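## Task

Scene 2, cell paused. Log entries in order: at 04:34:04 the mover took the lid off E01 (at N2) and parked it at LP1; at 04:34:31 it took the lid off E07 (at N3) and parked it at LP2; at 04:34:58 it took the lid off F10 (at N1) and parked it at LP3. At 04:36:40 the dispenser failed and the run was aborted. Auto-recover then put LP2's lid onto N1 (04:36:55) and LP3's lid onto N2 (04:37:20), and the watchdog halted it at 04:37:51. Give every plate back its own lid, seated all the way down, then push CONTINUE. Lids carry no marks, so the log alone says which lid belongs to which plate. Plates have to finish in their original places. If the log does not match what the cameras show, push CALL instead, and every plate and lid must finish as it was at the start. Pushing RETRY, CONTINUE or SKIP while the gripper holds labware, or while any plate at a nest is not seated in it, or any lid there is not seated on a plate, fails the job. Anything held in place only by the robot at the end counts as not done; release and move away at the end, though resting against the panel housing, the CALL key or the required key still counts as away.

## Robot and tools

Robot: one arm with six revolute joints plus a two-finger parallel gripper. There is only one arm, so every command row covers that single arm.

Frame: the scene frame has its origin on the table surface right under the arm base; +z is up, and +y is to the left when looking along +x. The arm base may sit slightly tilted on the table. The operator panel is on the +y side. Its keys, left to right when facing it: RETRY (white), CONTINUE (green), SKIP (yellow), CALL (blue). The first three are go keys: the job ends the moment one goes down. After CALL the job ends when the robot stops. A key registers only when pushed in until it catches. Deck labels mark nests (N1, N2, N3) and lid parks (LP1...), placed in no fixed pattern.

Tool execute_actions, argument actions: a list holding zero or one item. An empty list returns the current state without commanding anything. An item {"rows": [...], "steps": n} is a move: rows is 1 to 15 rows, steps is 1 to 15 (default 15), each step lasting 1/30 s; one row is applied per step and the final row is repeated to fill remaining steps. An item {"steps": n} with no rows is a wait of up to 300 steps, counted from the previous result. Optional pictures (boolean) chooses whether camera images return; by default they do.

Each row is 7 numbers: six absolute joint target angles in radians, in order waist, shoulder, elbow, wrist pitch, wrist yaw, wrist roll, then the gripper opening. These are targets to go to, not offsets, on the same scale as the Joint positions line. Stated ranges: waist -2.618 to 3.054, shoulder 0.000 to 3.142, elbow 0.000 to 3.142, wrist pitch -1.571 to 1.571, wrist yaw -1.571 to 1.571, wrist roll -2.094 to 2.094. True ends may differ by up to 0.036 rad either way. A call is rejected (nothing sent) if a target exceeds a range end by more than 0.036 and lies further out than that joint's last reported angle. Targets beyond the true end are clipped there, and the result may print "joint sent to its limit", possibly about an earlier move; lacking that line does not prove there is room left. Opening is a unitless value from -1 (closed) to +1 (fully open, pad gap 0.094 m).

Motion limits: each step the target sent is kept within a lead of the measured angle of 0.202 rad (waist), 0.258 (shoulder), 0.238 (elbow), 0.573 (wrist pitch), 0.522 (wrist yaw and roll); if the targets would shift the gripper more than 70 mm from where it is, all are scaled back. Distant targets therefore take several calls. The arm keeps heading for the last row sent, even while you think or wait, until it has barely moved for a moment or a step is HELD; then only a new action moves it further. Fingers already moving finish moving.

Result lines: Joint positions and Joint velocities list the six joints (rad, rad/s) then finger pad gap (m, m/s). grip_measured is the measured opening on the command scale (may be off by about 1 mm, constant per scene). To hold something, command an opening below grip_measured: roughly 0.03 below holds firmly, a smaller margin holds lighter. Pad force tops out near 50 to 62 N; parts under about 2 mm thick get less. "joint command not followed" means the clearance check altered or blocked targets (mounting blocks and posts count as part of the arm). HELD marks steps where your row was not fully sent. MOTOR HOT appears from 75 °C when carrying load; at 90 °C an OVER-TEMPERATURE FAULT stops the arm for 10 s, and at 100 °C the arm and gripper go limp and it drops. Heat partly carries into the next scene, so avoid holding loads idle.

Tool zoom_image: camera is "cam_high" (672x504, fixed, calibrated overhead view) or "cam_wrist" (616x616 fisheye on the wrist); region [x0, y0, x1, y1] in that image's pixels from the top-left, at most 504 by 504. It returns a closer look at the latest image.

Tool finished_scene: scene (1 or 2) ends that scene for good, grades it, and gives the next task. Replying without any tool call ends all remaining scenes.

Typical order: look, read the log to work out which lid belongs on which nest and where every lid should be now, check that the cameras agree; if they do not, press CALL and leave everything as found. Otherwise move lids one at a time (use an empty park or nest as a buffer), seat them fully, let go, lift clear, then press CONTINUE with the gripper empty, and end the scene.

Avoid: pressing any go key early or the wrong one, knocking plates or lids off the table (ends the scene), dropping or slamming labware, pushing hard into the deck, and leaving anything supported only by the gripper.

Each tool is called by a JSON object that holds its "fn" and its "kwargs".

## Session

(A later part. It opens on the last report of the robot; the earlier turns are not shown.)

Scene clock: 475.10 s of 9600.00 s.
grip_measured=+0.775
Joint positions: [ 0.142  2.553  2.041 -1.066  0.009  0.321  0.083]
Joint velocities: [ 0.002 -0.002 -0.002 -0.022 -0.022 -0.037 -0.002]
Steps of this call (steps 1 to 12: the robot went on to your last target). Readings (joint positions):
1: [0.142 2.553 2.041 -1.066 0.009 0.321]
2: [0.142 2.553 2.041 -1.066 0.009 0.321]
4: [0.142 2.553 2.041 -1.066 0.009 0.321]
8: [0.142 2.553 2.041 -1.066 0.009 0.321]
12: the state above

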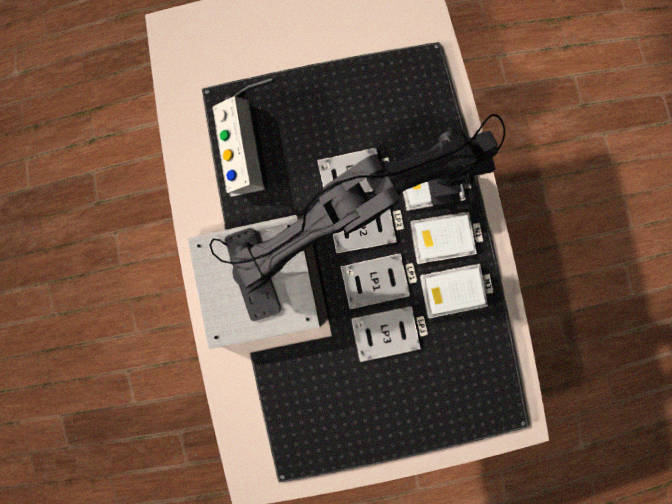

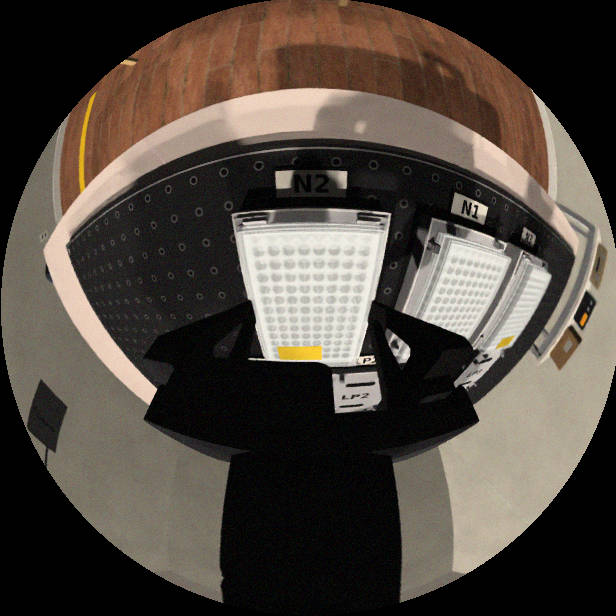

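{"fn": "execute_actions", "kwargs": {"actions": [{"rows": [[0.142,2.553,2.041,-1.066,0.009,0.32,0.75],[0.142,2.553,2.041,-1.066,0.009,0.32,0.77],[0.142,2.553,2.041,-1.066,0.009,0.32,0.79],[0.142,2.553,2.041,-1.066,0.009,0.32,0.81],[0.142,2.553,2.041,-1.066,0.009,0.32,0.84],[0.142,2.553,2.041,-1.066,0.009,0.32,0.87],[0.142,2.553,2.041,-1.066,0.009,0.32,0.90],[0.142,2.553,2.041,-1.066,0.009,0.32,0.93],[0.142,2.553,2.041,-1.066,0.009,0.32,0.96],[0.142,2.553,2.041,-1.066,0.009,0.32,0.98]], "steps": 15}], "pictures": false}}

{"fn": "execute_actions", "kwargs": {"actions": [{"rows": [[0.142,2.553,2.055,-1.072,0.009,0.32,0.98],[0.142,2.553,2.068,-1.080,0.009,0.32,0.98],[0.142,2.553,2.078,-1.088,0.009,0.32,0.98],[0.142,2.553,2.088,-1.098,0.009,0.32,0.98],[0.142,2.553,2.098,-1.109,0.009,0.32,0.98],[0.142,2.553,2.108,-1.120,0.009,0.32,0.98],[0.142,2.553,2.118,-1.131,0.009,0.32,0.98],[0.142,2.553,2.128,-1.142,0.009,0.32,0.98],[0.142,2.553,2.138,-1.153,0.009,0.32,0.98],[0.142,2.553,2.146,-1.163,0.009,0.32,0.98],[0.142,2.553,2.153,-1.172,0.009,0.32,0.98],[0.142,2.553,2.158,-1.180,0.009,0.32,0.98],[0.142,2.553,2.161,-1.186,0.009,0.32,0.98],[0.142,2.553,2.163,-1.190,0.009,0.32,0.98],[0.142,2.553,2.164,-1.192,0.009,0.32,0.98]], "steps": 15}], "pictures": false}}

{"fn": "execute_actions", "kwargs": {"actions": [{"steps": 10}]}}

{"fn": "zoom_image", "kwargs": {"camera": "cam_wrist", "region": [180, 160, 580, 400]}}

Scene clock: 482.27 s of 9600.00 s.
grip_measured=+0.979
Joint positions: [ 0.142  2.553  2.041 -1.066  0.009  0.321  0.093]
Joint velocities: [-0.007 -0.012 -0.002 -0.022 -0.007 -0.066  0.   ]
Steps of this call (steps 1 to 15: the robot went on to your last target; steps 16 to 90: nothing new was sent; then 3.67 s passed at rest; steps 91 to 105: all 15 steps of this action). Readings (joint positions):
91: [0.142 2.553 2.041 -1.066 0.009 0.321]
92: [0.142 2.553 2.041 -1.066 0.009 0.321]
94: [0.142 2.553 2.041 -1.066 0.009 0.321]
98: [0.142 2.553 2.041 -1.066 0.009 0.321]
105: the state above

Scene clock: 482.77 s of 9600.00 s.
grip_measured=+0.979
Joint positions: [ 0.142  2.553  2.137 -1.149  0.009  0.321  0.093]
Joint velocities: [ 0.002 -0.007  0.061 -0.154 -0.051 -0.007  0.001]
Steps of this call (steps 1 to 15: all 15 steps of this action). Readings (joint positions):
1: [0.142 2.553 2.041 -1.066 0.009 0.321]
2: [0.142 2.553 2.041 -1.066 0.009 0.321]
4: [0.142 2.553 2.047 -1.072 0.009 0.321]
8: [0.142 2.553 2.081 -1.099 0.009 0.321]
15: the state above

Scene clock: 483.10 s of 9600.00 s.
grip_measured=+0.979
Joint positions: [ 0.142  2.553  2.138 -1.176  0.009  0.321  0.093]
Joint velocities: [-0.012 -0.002 -0.007  0.007  0.081  0.051  0.   ]
Steps of this call (steps 1 to 10: the robot went on to your last target). Readings (joint positions):
1: [0.142 2.553 2.138 -1.154 0.009 0.321]
2: [0.142 2.553 2.138 -1.159 0.009 0.321]
4: [0.142 2.553 2.138 -1.167 0.009 0.321]
8: [0.142 2.553 2.138 -1.175 0.009 0.321]
10: the state above

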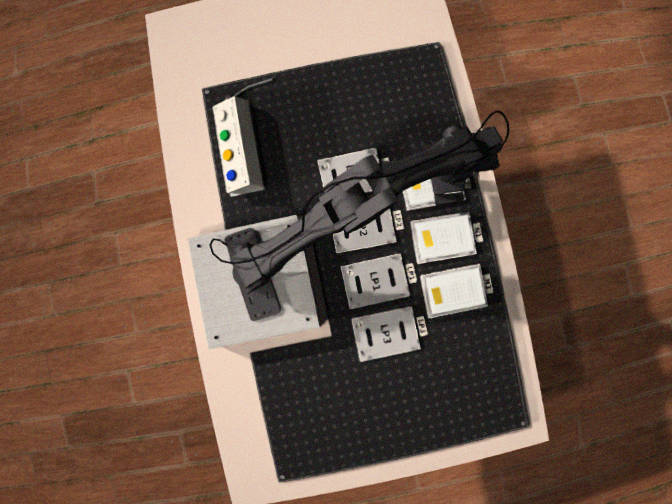

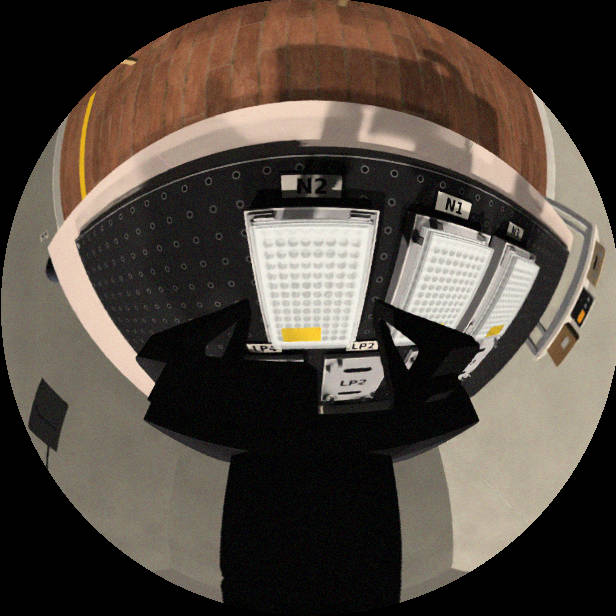

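Region (180, 160, 580, 400) of cam_wrist's 616x616 image, scaled by 1.260, with more detail than that image has; it fills the top 302 rows of this view, and the rest is white.

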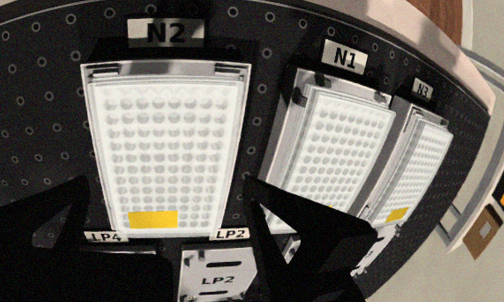

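{"fn": "execute_actions", "kwargs": {"actions": [{"rows": [[0.1426,2.5347,2.138,-1.176,0.008,0.3209,0.98],[0.1443,2.5338,2.138,-1.176,0.008,0.3204,0.98],[0.1471,2.5324,2.138,-1.176,0.008,0.3197,0.98],[0.1511,2.5303,2.1376,-1.1759,0.008,0.3187,0.98],[0.1562,2.5277,2.1365,-1.1756,0.008,0.3174,0.98],[0.1624,2.5246,2.1347,-1.1752,0.008,0.3159,0.98],[0.1697,2.5208,2.1322,-1.1746,0.008,0.3140,0.98],[0.1781,2.5165,2.1289,-1.1738,0.008,0.3119,0.98],[0.1876,2.5117,2.1249,-1.1728,0.008,0.3095,0.98],[0.1981,2.5063,2.1203,-1.1717,0.008,0.3069,0.98],[0.2097,2.5003,2.1149,-1.1704,0.008,0.3040,0.98],[0.2223,2.4939,2.1088,-1.1689,0.008,0.3008,0.98],[0.2359,2.4869,2.1021,-1.1673,0.008,0.2974,0.98],[0.2504,2.4794,2.0947,-1.1655,0.008,0.2937,0.98],[0.2659,2.4715,2.0866,-1.1635,0.008,0.2898,0.98]], "steps": 15}], "pictures": false}}

{"fn": "execute_actions", "kwargs": {"actions": [{"rows": [[0.2824,2.4631,2.0779,-1.1614,0.008,0.2856,0.91],[0.2997,2.4542,2.0686,-1.1591,0.008,0.2813,0.85],[0.3179,2.4449,2.0586,-1.1567,0.008,0.2767,0.78],[0.3369,2.4351,2.0481,-1.1542,0.008,0.2719,0.72],[0.3567,2.4250,2.0370,-1.1515,0.008,0.2669,0.65],[0.3773,2.4144,2.0254,-1.1486,0.008,0.2617,0.58],[0.3986,2.4035,2.0132,-1.1457,0.008,0.2564,0.52],[0.4206,2.3923,2.0005,-1.1426,0.008,0.2508,0.45],[0.4433,2.3807,1.9873,-1.1394,0.008,0.2451,0.39],[0.4665,2.3688,1.9737,-1.1361,0.008,0.2393,0.32],[0.4903,2.3565,1.9596,-1.1326,0.008,0.2332,0.25],[0.5147,2.3441,1.9451,-1.1291,0.008,0.2271,0.19],[0.5395,2.3314,1.9303,-1.1255,0.008,0.2209,0.12],[0.5648,2.3184,1.9150,-1.1218,0.008,0.2145,0.06],[0.5904,2.3052,1.8994,-1.1180,0.008,0.2080,-0.01]], "steps": 15}], "pictures": false}}

{"fn": "execute_actions", "kwargs": {"actions": [{"rows": [[0.6165,2.2919,1.8835,-1.1141,0.008,0.2015,-0.08],[0.6428,2.2784,1.8673,-1.1102,0.008,0.1948,-0.14],[0.6694,2.2648,1.8509,-1.1062,0.008,0.1881,-0.21],[0.6962,2.2511,1.8342,-1.1022,0.008,0.1814,-0.27],[0.7232,2.2373,1.8174,-1.0981,0.008,0.1746,-0.34],[0.7502,2.2234,1.8004,-1.0939,0.008,0.1678,-0.41],[0.7774,2.2095,1.7832,-1.0898,0.008,0.1609,-0.47],[0.8046,2.1955,1.7659,-1.0856,0.008,0.1541,-0.54],[0.8318,2.1816,1.7486,-1.0813,0.008,0.1472,-0.60],[0.8588,2.1677,1.7312,-1.0771,0.008,0.1404,-0.67],[0.8858,2.1539,1.7138,-1.0729,0.008,0.1336,-0.74],[0.9126,2.1402,1.6964,-1.0687,0.008,0.1269,-0.80],[0.9392,2.1266,1.6791,-1.0644,0.008,0.1202,-0.87],[0.9655,2.1131,1.6618,-1.0602,0.008,0.1135,-0.93],[0.9916,2.0998,1.6446,-1.0561,0.008,0.1070,-1.0]], "steps": 15}], "pictures": false}}

{"fn": "execute_actions", "kwargs": {"actions": [{"rows": [[1.0172,2.0866,1.6276,-1.0519,0.008,0.1005,-1],[1.0425,2.0736,1.6108,-1.0478,0.008,0.0941,-1],[1.0673,2.0609,1.5941,-1.0438,0.008,0.0879,-1],[1.0917,2.0485,1.5777,-1.0398,0.008,0.0818,-1],[1.1155,2.0363,1.5615,-1.0359,0.008,0.0758,-1],[1.1387,2.0243,1.5456,-1.0320,0.008,0.0699,-1],[1.1614,2.0127,1.5300,-1.0282,0.008,0.0642,-1],[1.1834,2.0015,1.5148,-1.0245,0.008,0.0586,-1],[1.2047,1.9906,1.4999,-1.0209,0.008,0.0533,-1],[1.2253,1.9800,1.4854,-1.0174,0.008,0.0481,-1],[1.2451,1.9699,1.4713,-1.0139,0.008,0.0431,-1],[1.2641,1.9601,1.4577,-1.0106,0.008,0.0383,-1],[1.2823,1.9508,1.4445,-1.0074,0.008,0.0337,-1],[1.2996,1.9419,1.4318,-1.0043,0.008,0.0294,-1],[1.3161,1.9335,1.4196,-1.0014,0.008,0.0252,-1]], "steps": 15}], "pictures": false}}

{"fn": "execute_actions", "kwargs": {"actions": [{"rows": [[1.3316,1.9256,1.4080,-0.9985,0.008,0.0213,-1],[1.3461,1.9181,1.3969,-0.9958,0.008,0.0176,-1],[1.3597,1.9111,1.3864,-0.9933,0.008,0.0142,-1],[1.3723,1.9047,1.3764,-0.9909,0.008,0.0110,-1],[1.3839,1.8987,1.3671,-0.9886,0.008,0.0081,-1],[1.3944,1.8933,1.3584,-0.9865,0.008,0.0055,-1],[1.4039,1.8885,1.3503,-0.9845,0.008,0.0031,-1],[1.4123,1.8842,1.3429,-0.9827,0.008,0.0010,-1],[1.4196,1.8804,1.3362,-0.9811,0.008,-0.0009,-1],[1.4258,1.8773,1.3301,-0.9796,0.008,-0.0024,-1],[1.4309,1.8747,1.3247,-0.9783,0.008,-0.0037,-1],[1.4349,1.8726,1.3201,-0.9772,0.008,-0.0047,-1],[1.4377,1.8712,1.3161,-0.9762,0.008,-0.0054,-1],[1.4394,1.8703,1.3128,-0.9754,0.008,-0.0059,-1],[1.44,1.87,1.308,-0.974,0.008,-0.006,-1]], "steps": 15}], "pictures": false}}

{"fn": "execute_actions", "kwargs": {"actions": [{"steps": 15}]}}

{"fn": "zoom_image", "kwargs": {"camera": "cam_wrist", "region": [210, 160, 410, 360]}}

Scene clock: 527.70 s of 9600.00 s.
grip_measured=+0.979
Joint positions: [ 0.223  2.527  2.105 -1.178  0.009  0.308  0.093]
Joint velocities: [ 0.442 -0.208 -0.203 -0.081 -0.022 -0.11   0.   ]
Steps of this call (steps 1 to 30: the robot went on to your last target; steps 31 to 90: nothing new was sent; then 41.10 s passed at rest; steps 91 to 105: all 15 steps of this action). Readings (joint positions):
91: [0.142 2.553 2.138 -1.179 0.009 0.321]
92: [0.142 2.553 2.138 -1.179 0.009 0.321]
94: [0.142 2.553 2.138 -1.179 0.009 0.321]
98: [0.149 2.553 2.138 -1.179 0.009 0.320]
105: the state above

Scene clock: 528.20 s of 9600.00 s.
grip_measured=+0.023
Joint positions: [ 0.539  2.363  1.934 -1.143  0.009  0.239  0.048]
Joint velocities: [ 0.696 -0.369 -0.452  0.066 -0.022 -0.168 -0.064]
Steps of this call (steps 1 to 15: all 15 steps of this action). Readings (joint positions):
1: [0.240 2.519 2.098 -1.178 0.009 0.305]
2: [0.257 2.510 2.090 -1.177 0.009 0.302]
4: [0.294 2.491 2.072 -1.174 0.009 0.294]
8: [0.376 2.447 2.029 -1.165 0.009 0.277]
15: the state above

Scene clock: 528.70 s of 9600.00 s.
grip_measured=-0.959
Joint positions: [ 0.945  2.157  1.683 -1.085  0.008  0.141  0.002]
Joint velocities: [ 0.745 -0.388 -0.515  0.095 -0.081 -0.139 -0.054]
Steps of this call (steps 1 to 15: all 15 steps of this action). Readings (joint positions):
1: [0.565 2.350 1.918 -1.140 0.009 0.233]
2: [0.591 2.337 1.903 -1.136 0.009 0.227]
4: [0.645 2.310 1.870 -1.129 0.008 0.214]
8: [0.755 2.255 1.803 -1.113 0.008 0.188]
15: the state above

Scene clock: 529.20 s of 9600.00 s.
grip_measured=-0.986
Joint positions: [ 1.285  1.982  1.45  -1.031  0.007  0.052  0.001]
Joint velocities: [ 0.501 -0.266 -0.374  0.081 -0.037 -0.051 -0.   ]
Steps of this call (steps 1 to 15: all 15 steps of this action). Readings (joint positions):
1: [0.971 2.143 1.665 -1.081 0.008 0.134]
2: [0.997 2.130 1.648 -1.077 0.008 0.128]
4: [1.048 2.104 1.615 -1.069 0.008 0.114]
8: [1.143 2.055 1.550 -1.054 0.007 0.090]
15: the state above

Scene clock: 529.70 s of 9600.00 s.
grip_measured=-0.986
Joint positions: [ 1.433  1.905  1.324 -0.999  0.007  0.005  0.001]
Joint velocities: [ 0.042 -0.042 -0.125 -0.022  0.022 -0.007  0.   ]
Steps of this call (steps 1 to 15: all 15 steps of this action). Readings (joint positions):
1: [1.301 1.973 1.437 -1.028 0.007 0.047]
2: [1.317 1.964 1.425 -1.025 0.007 0.042]
4: [1.347 1.949 1.403 -1.020 0.007 0.034]
8: [1.393 1.925 1.365 -1.011 0.007 0.019]
15: the state above

Scene clock: 530.20 s of 9600.00 s.
grip_measured=-0.986
Joint positions: [ 1.434  1.903  1.316 -0.992  0.007  0.     0.001]
Joint velocities: [-0.002 -0.002  0.007 -0.051  0.022 -0.081 -0.001]
Steps of this call (steps 1 to 15: the robot went on to your last target). Readings (joint positions):
1: [1.434 1.904 1.321 -0.998 0.007 0.004]
2: [1.434 1.903 1.319 -0.998 0.007 0.003]
4: [1.434 1.903 1.316 -0.997 0.007 0.002]
8: [1.434 1.903 1.316 -0.994 0.007 0.001]
15: the state above
The arm was judged still, so your last target was given up. Only a new action makes it travel on or press farther. Fingers that are still opening or closing keep moving.

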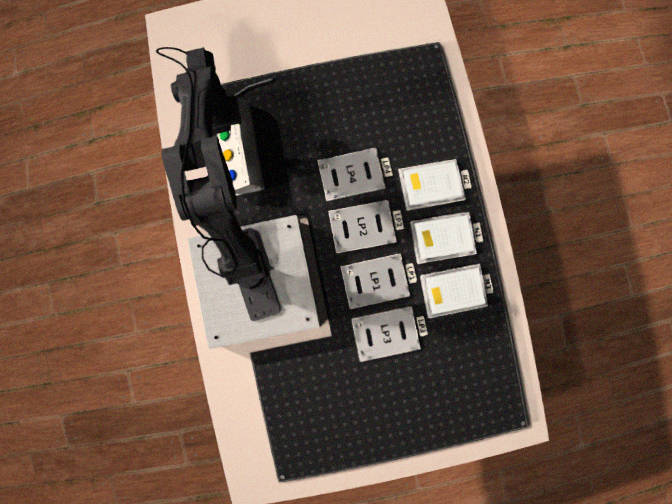

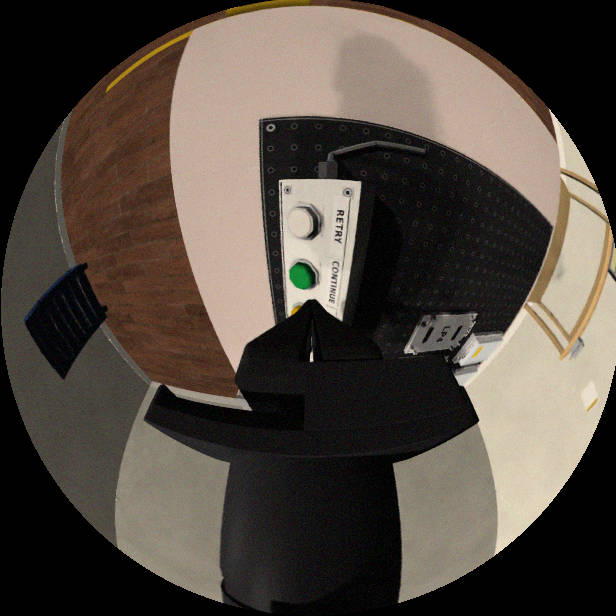

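Region (210, 160, 410, 360) of cam_wrist's 616x616 image, scaled by 2.520, with more detail than that image has.

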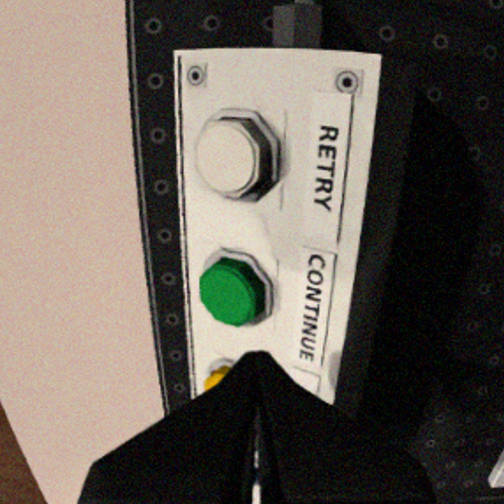

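{"fn": "execute_actions", "kwargs": {"actions": [{"rows": [[1.438,1.906,1.312,-0.985,0.008,0,-1],[1.442,1.910,1.308,-0.976,0.008,0,-1],[1.447,1.915,1.303,-0.965,0.008,0,-1],[1.452,1.921,1.297,-0.953,0.008,0,-1],[1.457,1.927,1.291,-0.940,0.008,0,-1],[1.462,1.933,1.285,-0.927,0.008,0,-1],[1.466,1.939,1.279,-0.915,0.008,0,-1],[1.470,1.944,1.274,-0.904,0.008,0,-1],[1.473,1.948,1.270,-0.894,0.008,0,-1],[1.475,1.951,1.267,-0.887,0.008,0,-1],[1.475,1.953,1.265,-0.882,0.008,0,-1],[1.475,1.955,1.263,-0.879,0.008,0,-1]], "steps": 15}], "pictures": false}}

{"fn": "execute_actions", "kwargs": {"actions": [{"steps": 15}]}}

{"fn": "zoom_image", "kwargs": {"camera": "cam_wrist", "region": [210, 160, 410, 360]}}

Scene clock: 535.20 s of 9600.00 s.
grip_measured=-0.986
Joint positions: [ 1.47   1.954  1.268 -0.913  0.007  0.     0.001]
Joint velocities: [ 0.002  0.037 -0.032  0.066 -0.022 -0.022 -0.   ]
Steps of this call (steps 1 to 90: nothing new was sent; then 1.50 s passed at rest; steps 91 to 105: all 15 steps of this action). Readings (joint positions):
91: [1.434 1.903 1.316 -0.992 0.007 0.000]
92: [1.434 1.903 1.316 -0.992 0.007 0.000]
94: [1.436 1.903 1.315 -0.988 0.007 0.000]
98: [1.452 1.914 1.298 -0.957 0.007 0.000]
105: the state above

Scene clock: 535.70 s of 9600.00 s.
grip_measured=-0.986
Joint positions: [ 1.47   1.954  1.268 -0.897  0.007  0.     0.001]
Joint velocities: [-0.017 -0.002  0.007 -0.007 -0.081  0.022  0.   ]
Steps of this call (steps 1 to 15: the robot went on to your last target). Readings (joint positions):
1: [1.470 1.954 1.268 -0.911 0.007 0.000]
2: [1.470 1.954 1.268 -0.909 0.007 0.000]
4: [1.470 1.954 1.268 -0.903 0.007 0.000]
8: [1.470 1.954 1.268 -0.899 0.007 0.000]
15: the state above

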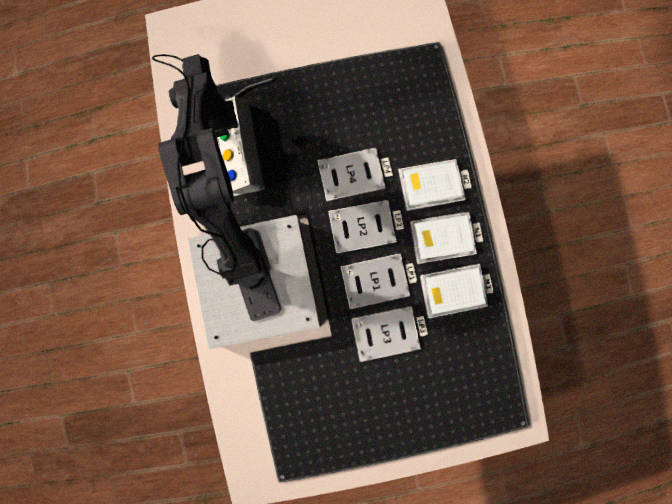

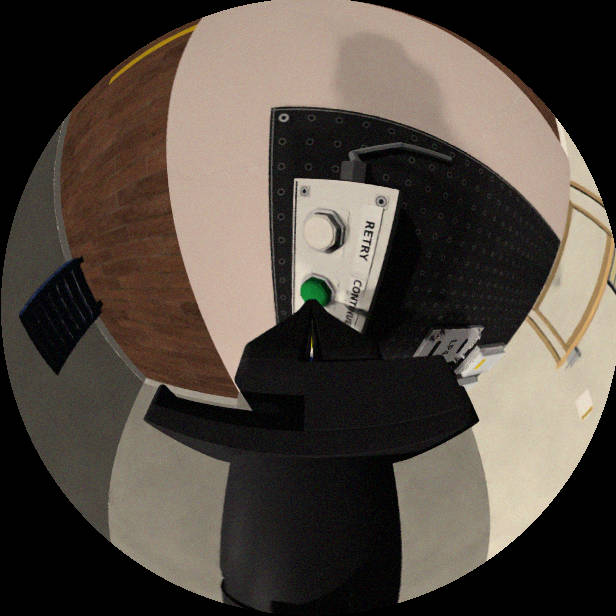

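Region (210, 160, 410, 360) of cam_wrist's 616x616 image, scaled by 2.520, with more detail than that image has.

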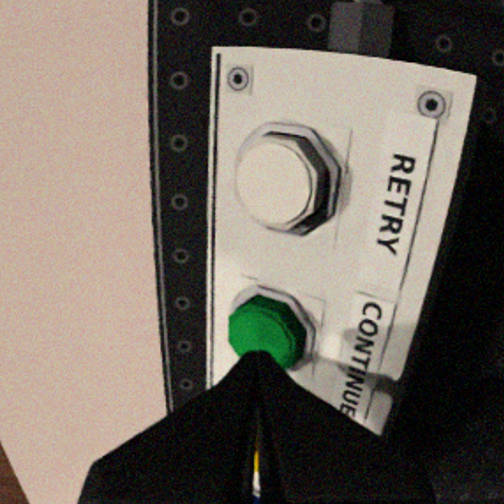

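{"fn": "execute_actions", "kwargs": {"actions": [{"rows": [[1.470,1.958,1.262,-0.880,0.008,0,-1],[1.470,1.962,1.258,-0.873,0.008,0,-1],[1.470,1.966,1.255,-0.866,0.008,0,-1],[1.470,1.970,1.252,-0.859,0.008,0,-1],[1.470,1.973,1.249,-0.852,0.008,0,-1],[1.470,1.976,1.246,-0.845,0.008,0,-1],[1.470,1.978,1.244,-0.839,0.008,0,-1],[1.470,1.980,1.242,-0.834,0.008,0,-1],[1.470,1.981,1.241,-0.830,0.008,0,-1]], "steps": 15}], "pictures": false}}

{"fn": "execute_actions", "kwargs": {"actions": [{"steps": 12}]}}

{"fn": "zoom_image", "kwargs": {"camera": "cam_wrist", "region": [210, 160, 410, 360]}}

Scene clock: 541.03 s of 9600.00 s.
grip_measured=-0.986
Joint positions: [ 1.47   1.975  1.248 -0.854  0.007  0.     0.001]
Joint velocities: [ 0.002 -0.007 -0.002  0.037 -0.081 -0.022  0.001]
Steps of this call (steps 1 to 15: the robot went on to your last target; steps 16 to 90: nothing new was sent; then 1.83 s passed at rest; steps 91 to 105: all 15 steps of this action). Readings (joint positions):
91: [1.470 1.954 1.268 -0.897 0.007 0.000]
92: [1.470 1.954 1.268 -0.896 0.007 0.000]
94: [1.470 1.954 1.268 -0.892 0.007 0.000]
98: [1.470 1.958 1.259 -0.872 0.007 0.000]
105: the state above

Scene clock: 541.43 s of 9600.00 s.
grip_measured=-0.986
Joint positions: [ 1.47   1.975  1.248 -0.848  0.007  0.     0.001]
Joint velocities: [ 0.007 -0.017  0.002 -0.037 -0.037  0.051 -0.   ]
Steps of this call (steps 1 to 12: the robot went on to your last target). Readings (joint positions):
1: [1.470 1.975 1.248 -0.853 0.007 0.000]
2: [1.470 1.975 1.248 -0.852 0.007 0.000]
4: [1.470 1.975 1.248 -0.850 0.007 0.000]
8: [1.470 1.975 1.248 -0.849 0.007 0.000]
12: the state above

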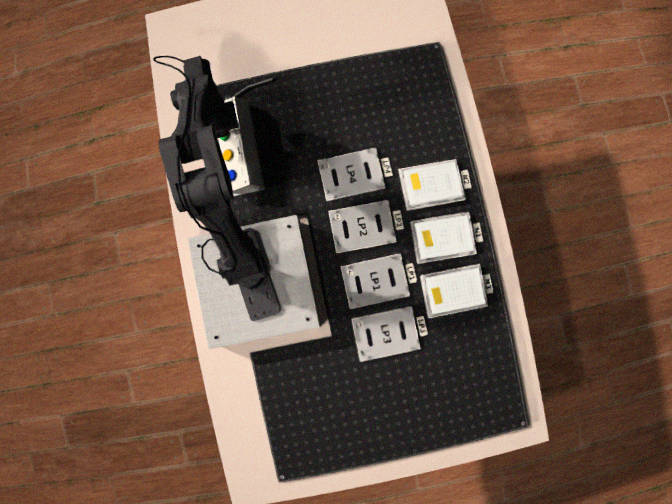

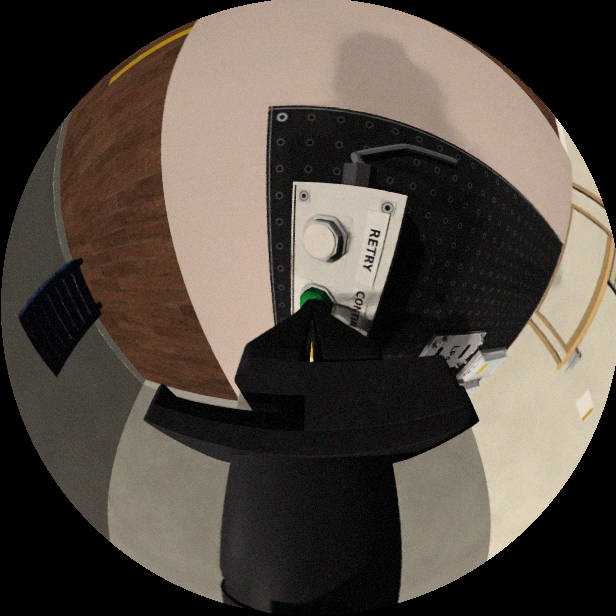

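Region (210, 160, 410, 360) of cam_wrist's 616x616 image, scaled by 2.520, with more detail than that image has.

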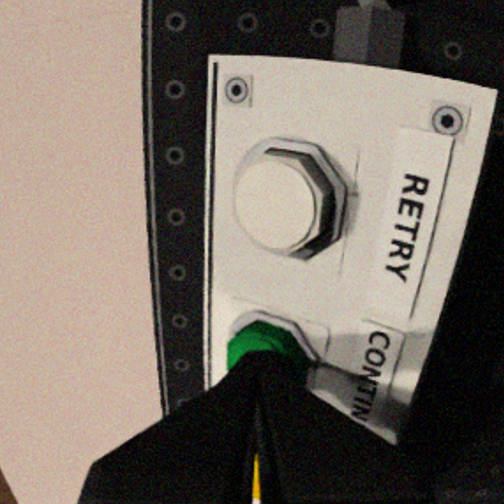

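{"fn": "execute_actions", "kwargs": {"actions": [{"rows": [[1.469,1.983,1.239,-0.830,0.012,0,-1],[1.468,1.986,1.237,-0.828,0.017,0,-1],[1.466,1.989,1.234,-0.826,0.022,0,-1],[1.465,1.992,1.232,-0.823,0.028,0,-1],[1.463,1.995,1.229,-0.820,0.034,0,-1],[1.462,1.998,1.226,-0.817,0.040,0,-1],[1.460,2.001,1.223,-0.814,0.046,0,-1],[1.458,2.004,1.220,-0.811,0.052,0,-1],[1.457,2.006,1.218,-0.808,0.058,0,-1],[1.455,2.008,1.216,-0.806,0.064,0,-1],[1.454,2.010,1.214,-0.804,0.070,0,-1],[1.453,2.012,1.212,-0.802,0.075,0,-1],[1.452,2.013,1.211,-0.800,0.080,0,-1]], "steps": 15}], "pictures": false}}

{"fn": "execute_actions", "kwargs": {"actions": [{"steps": 12}]}}

Scene clock: 544.60 s of 9600.00 s.
grip_measured=-0.987
Joint positions: [ 1.47   1.981  1.235 -0.827  0.029  0.     0.001]
Joint velocities: [ 0.007 -0.007  0.002  0.051 -0.095  0.022 -0.   ]
The task's run ended inside this call: 2 steps that you had sent did not run.
Steps of this call (steps 1 to 15: the robot went on to your last target; steps 16 to 82: nothing new was sent; steps 83 to 95: the first 13 steps of this action). Readings (joint positions):
83: [1.470 1.975 1.248 -0.848 0.007 0.000]
84: [1.470 1.975 1.248 -0.848 0.008 0.000]
86: [1.470 1.975 1.248 -0.846 0.011 0.000]
90: [1.470 1.978 1.241 -0.837 0.020 0.000]
95: [1.470 1.980 1.236 -0.828 0.029 0.000]
The task's run has ended: the event that ends the task has happened.

The task's run has ended: the event that ends the task has happened. Episode already finished.

{"fn": "finished_scene", "kwargs": {"scene": 2}}

The scene is finished: the task was done.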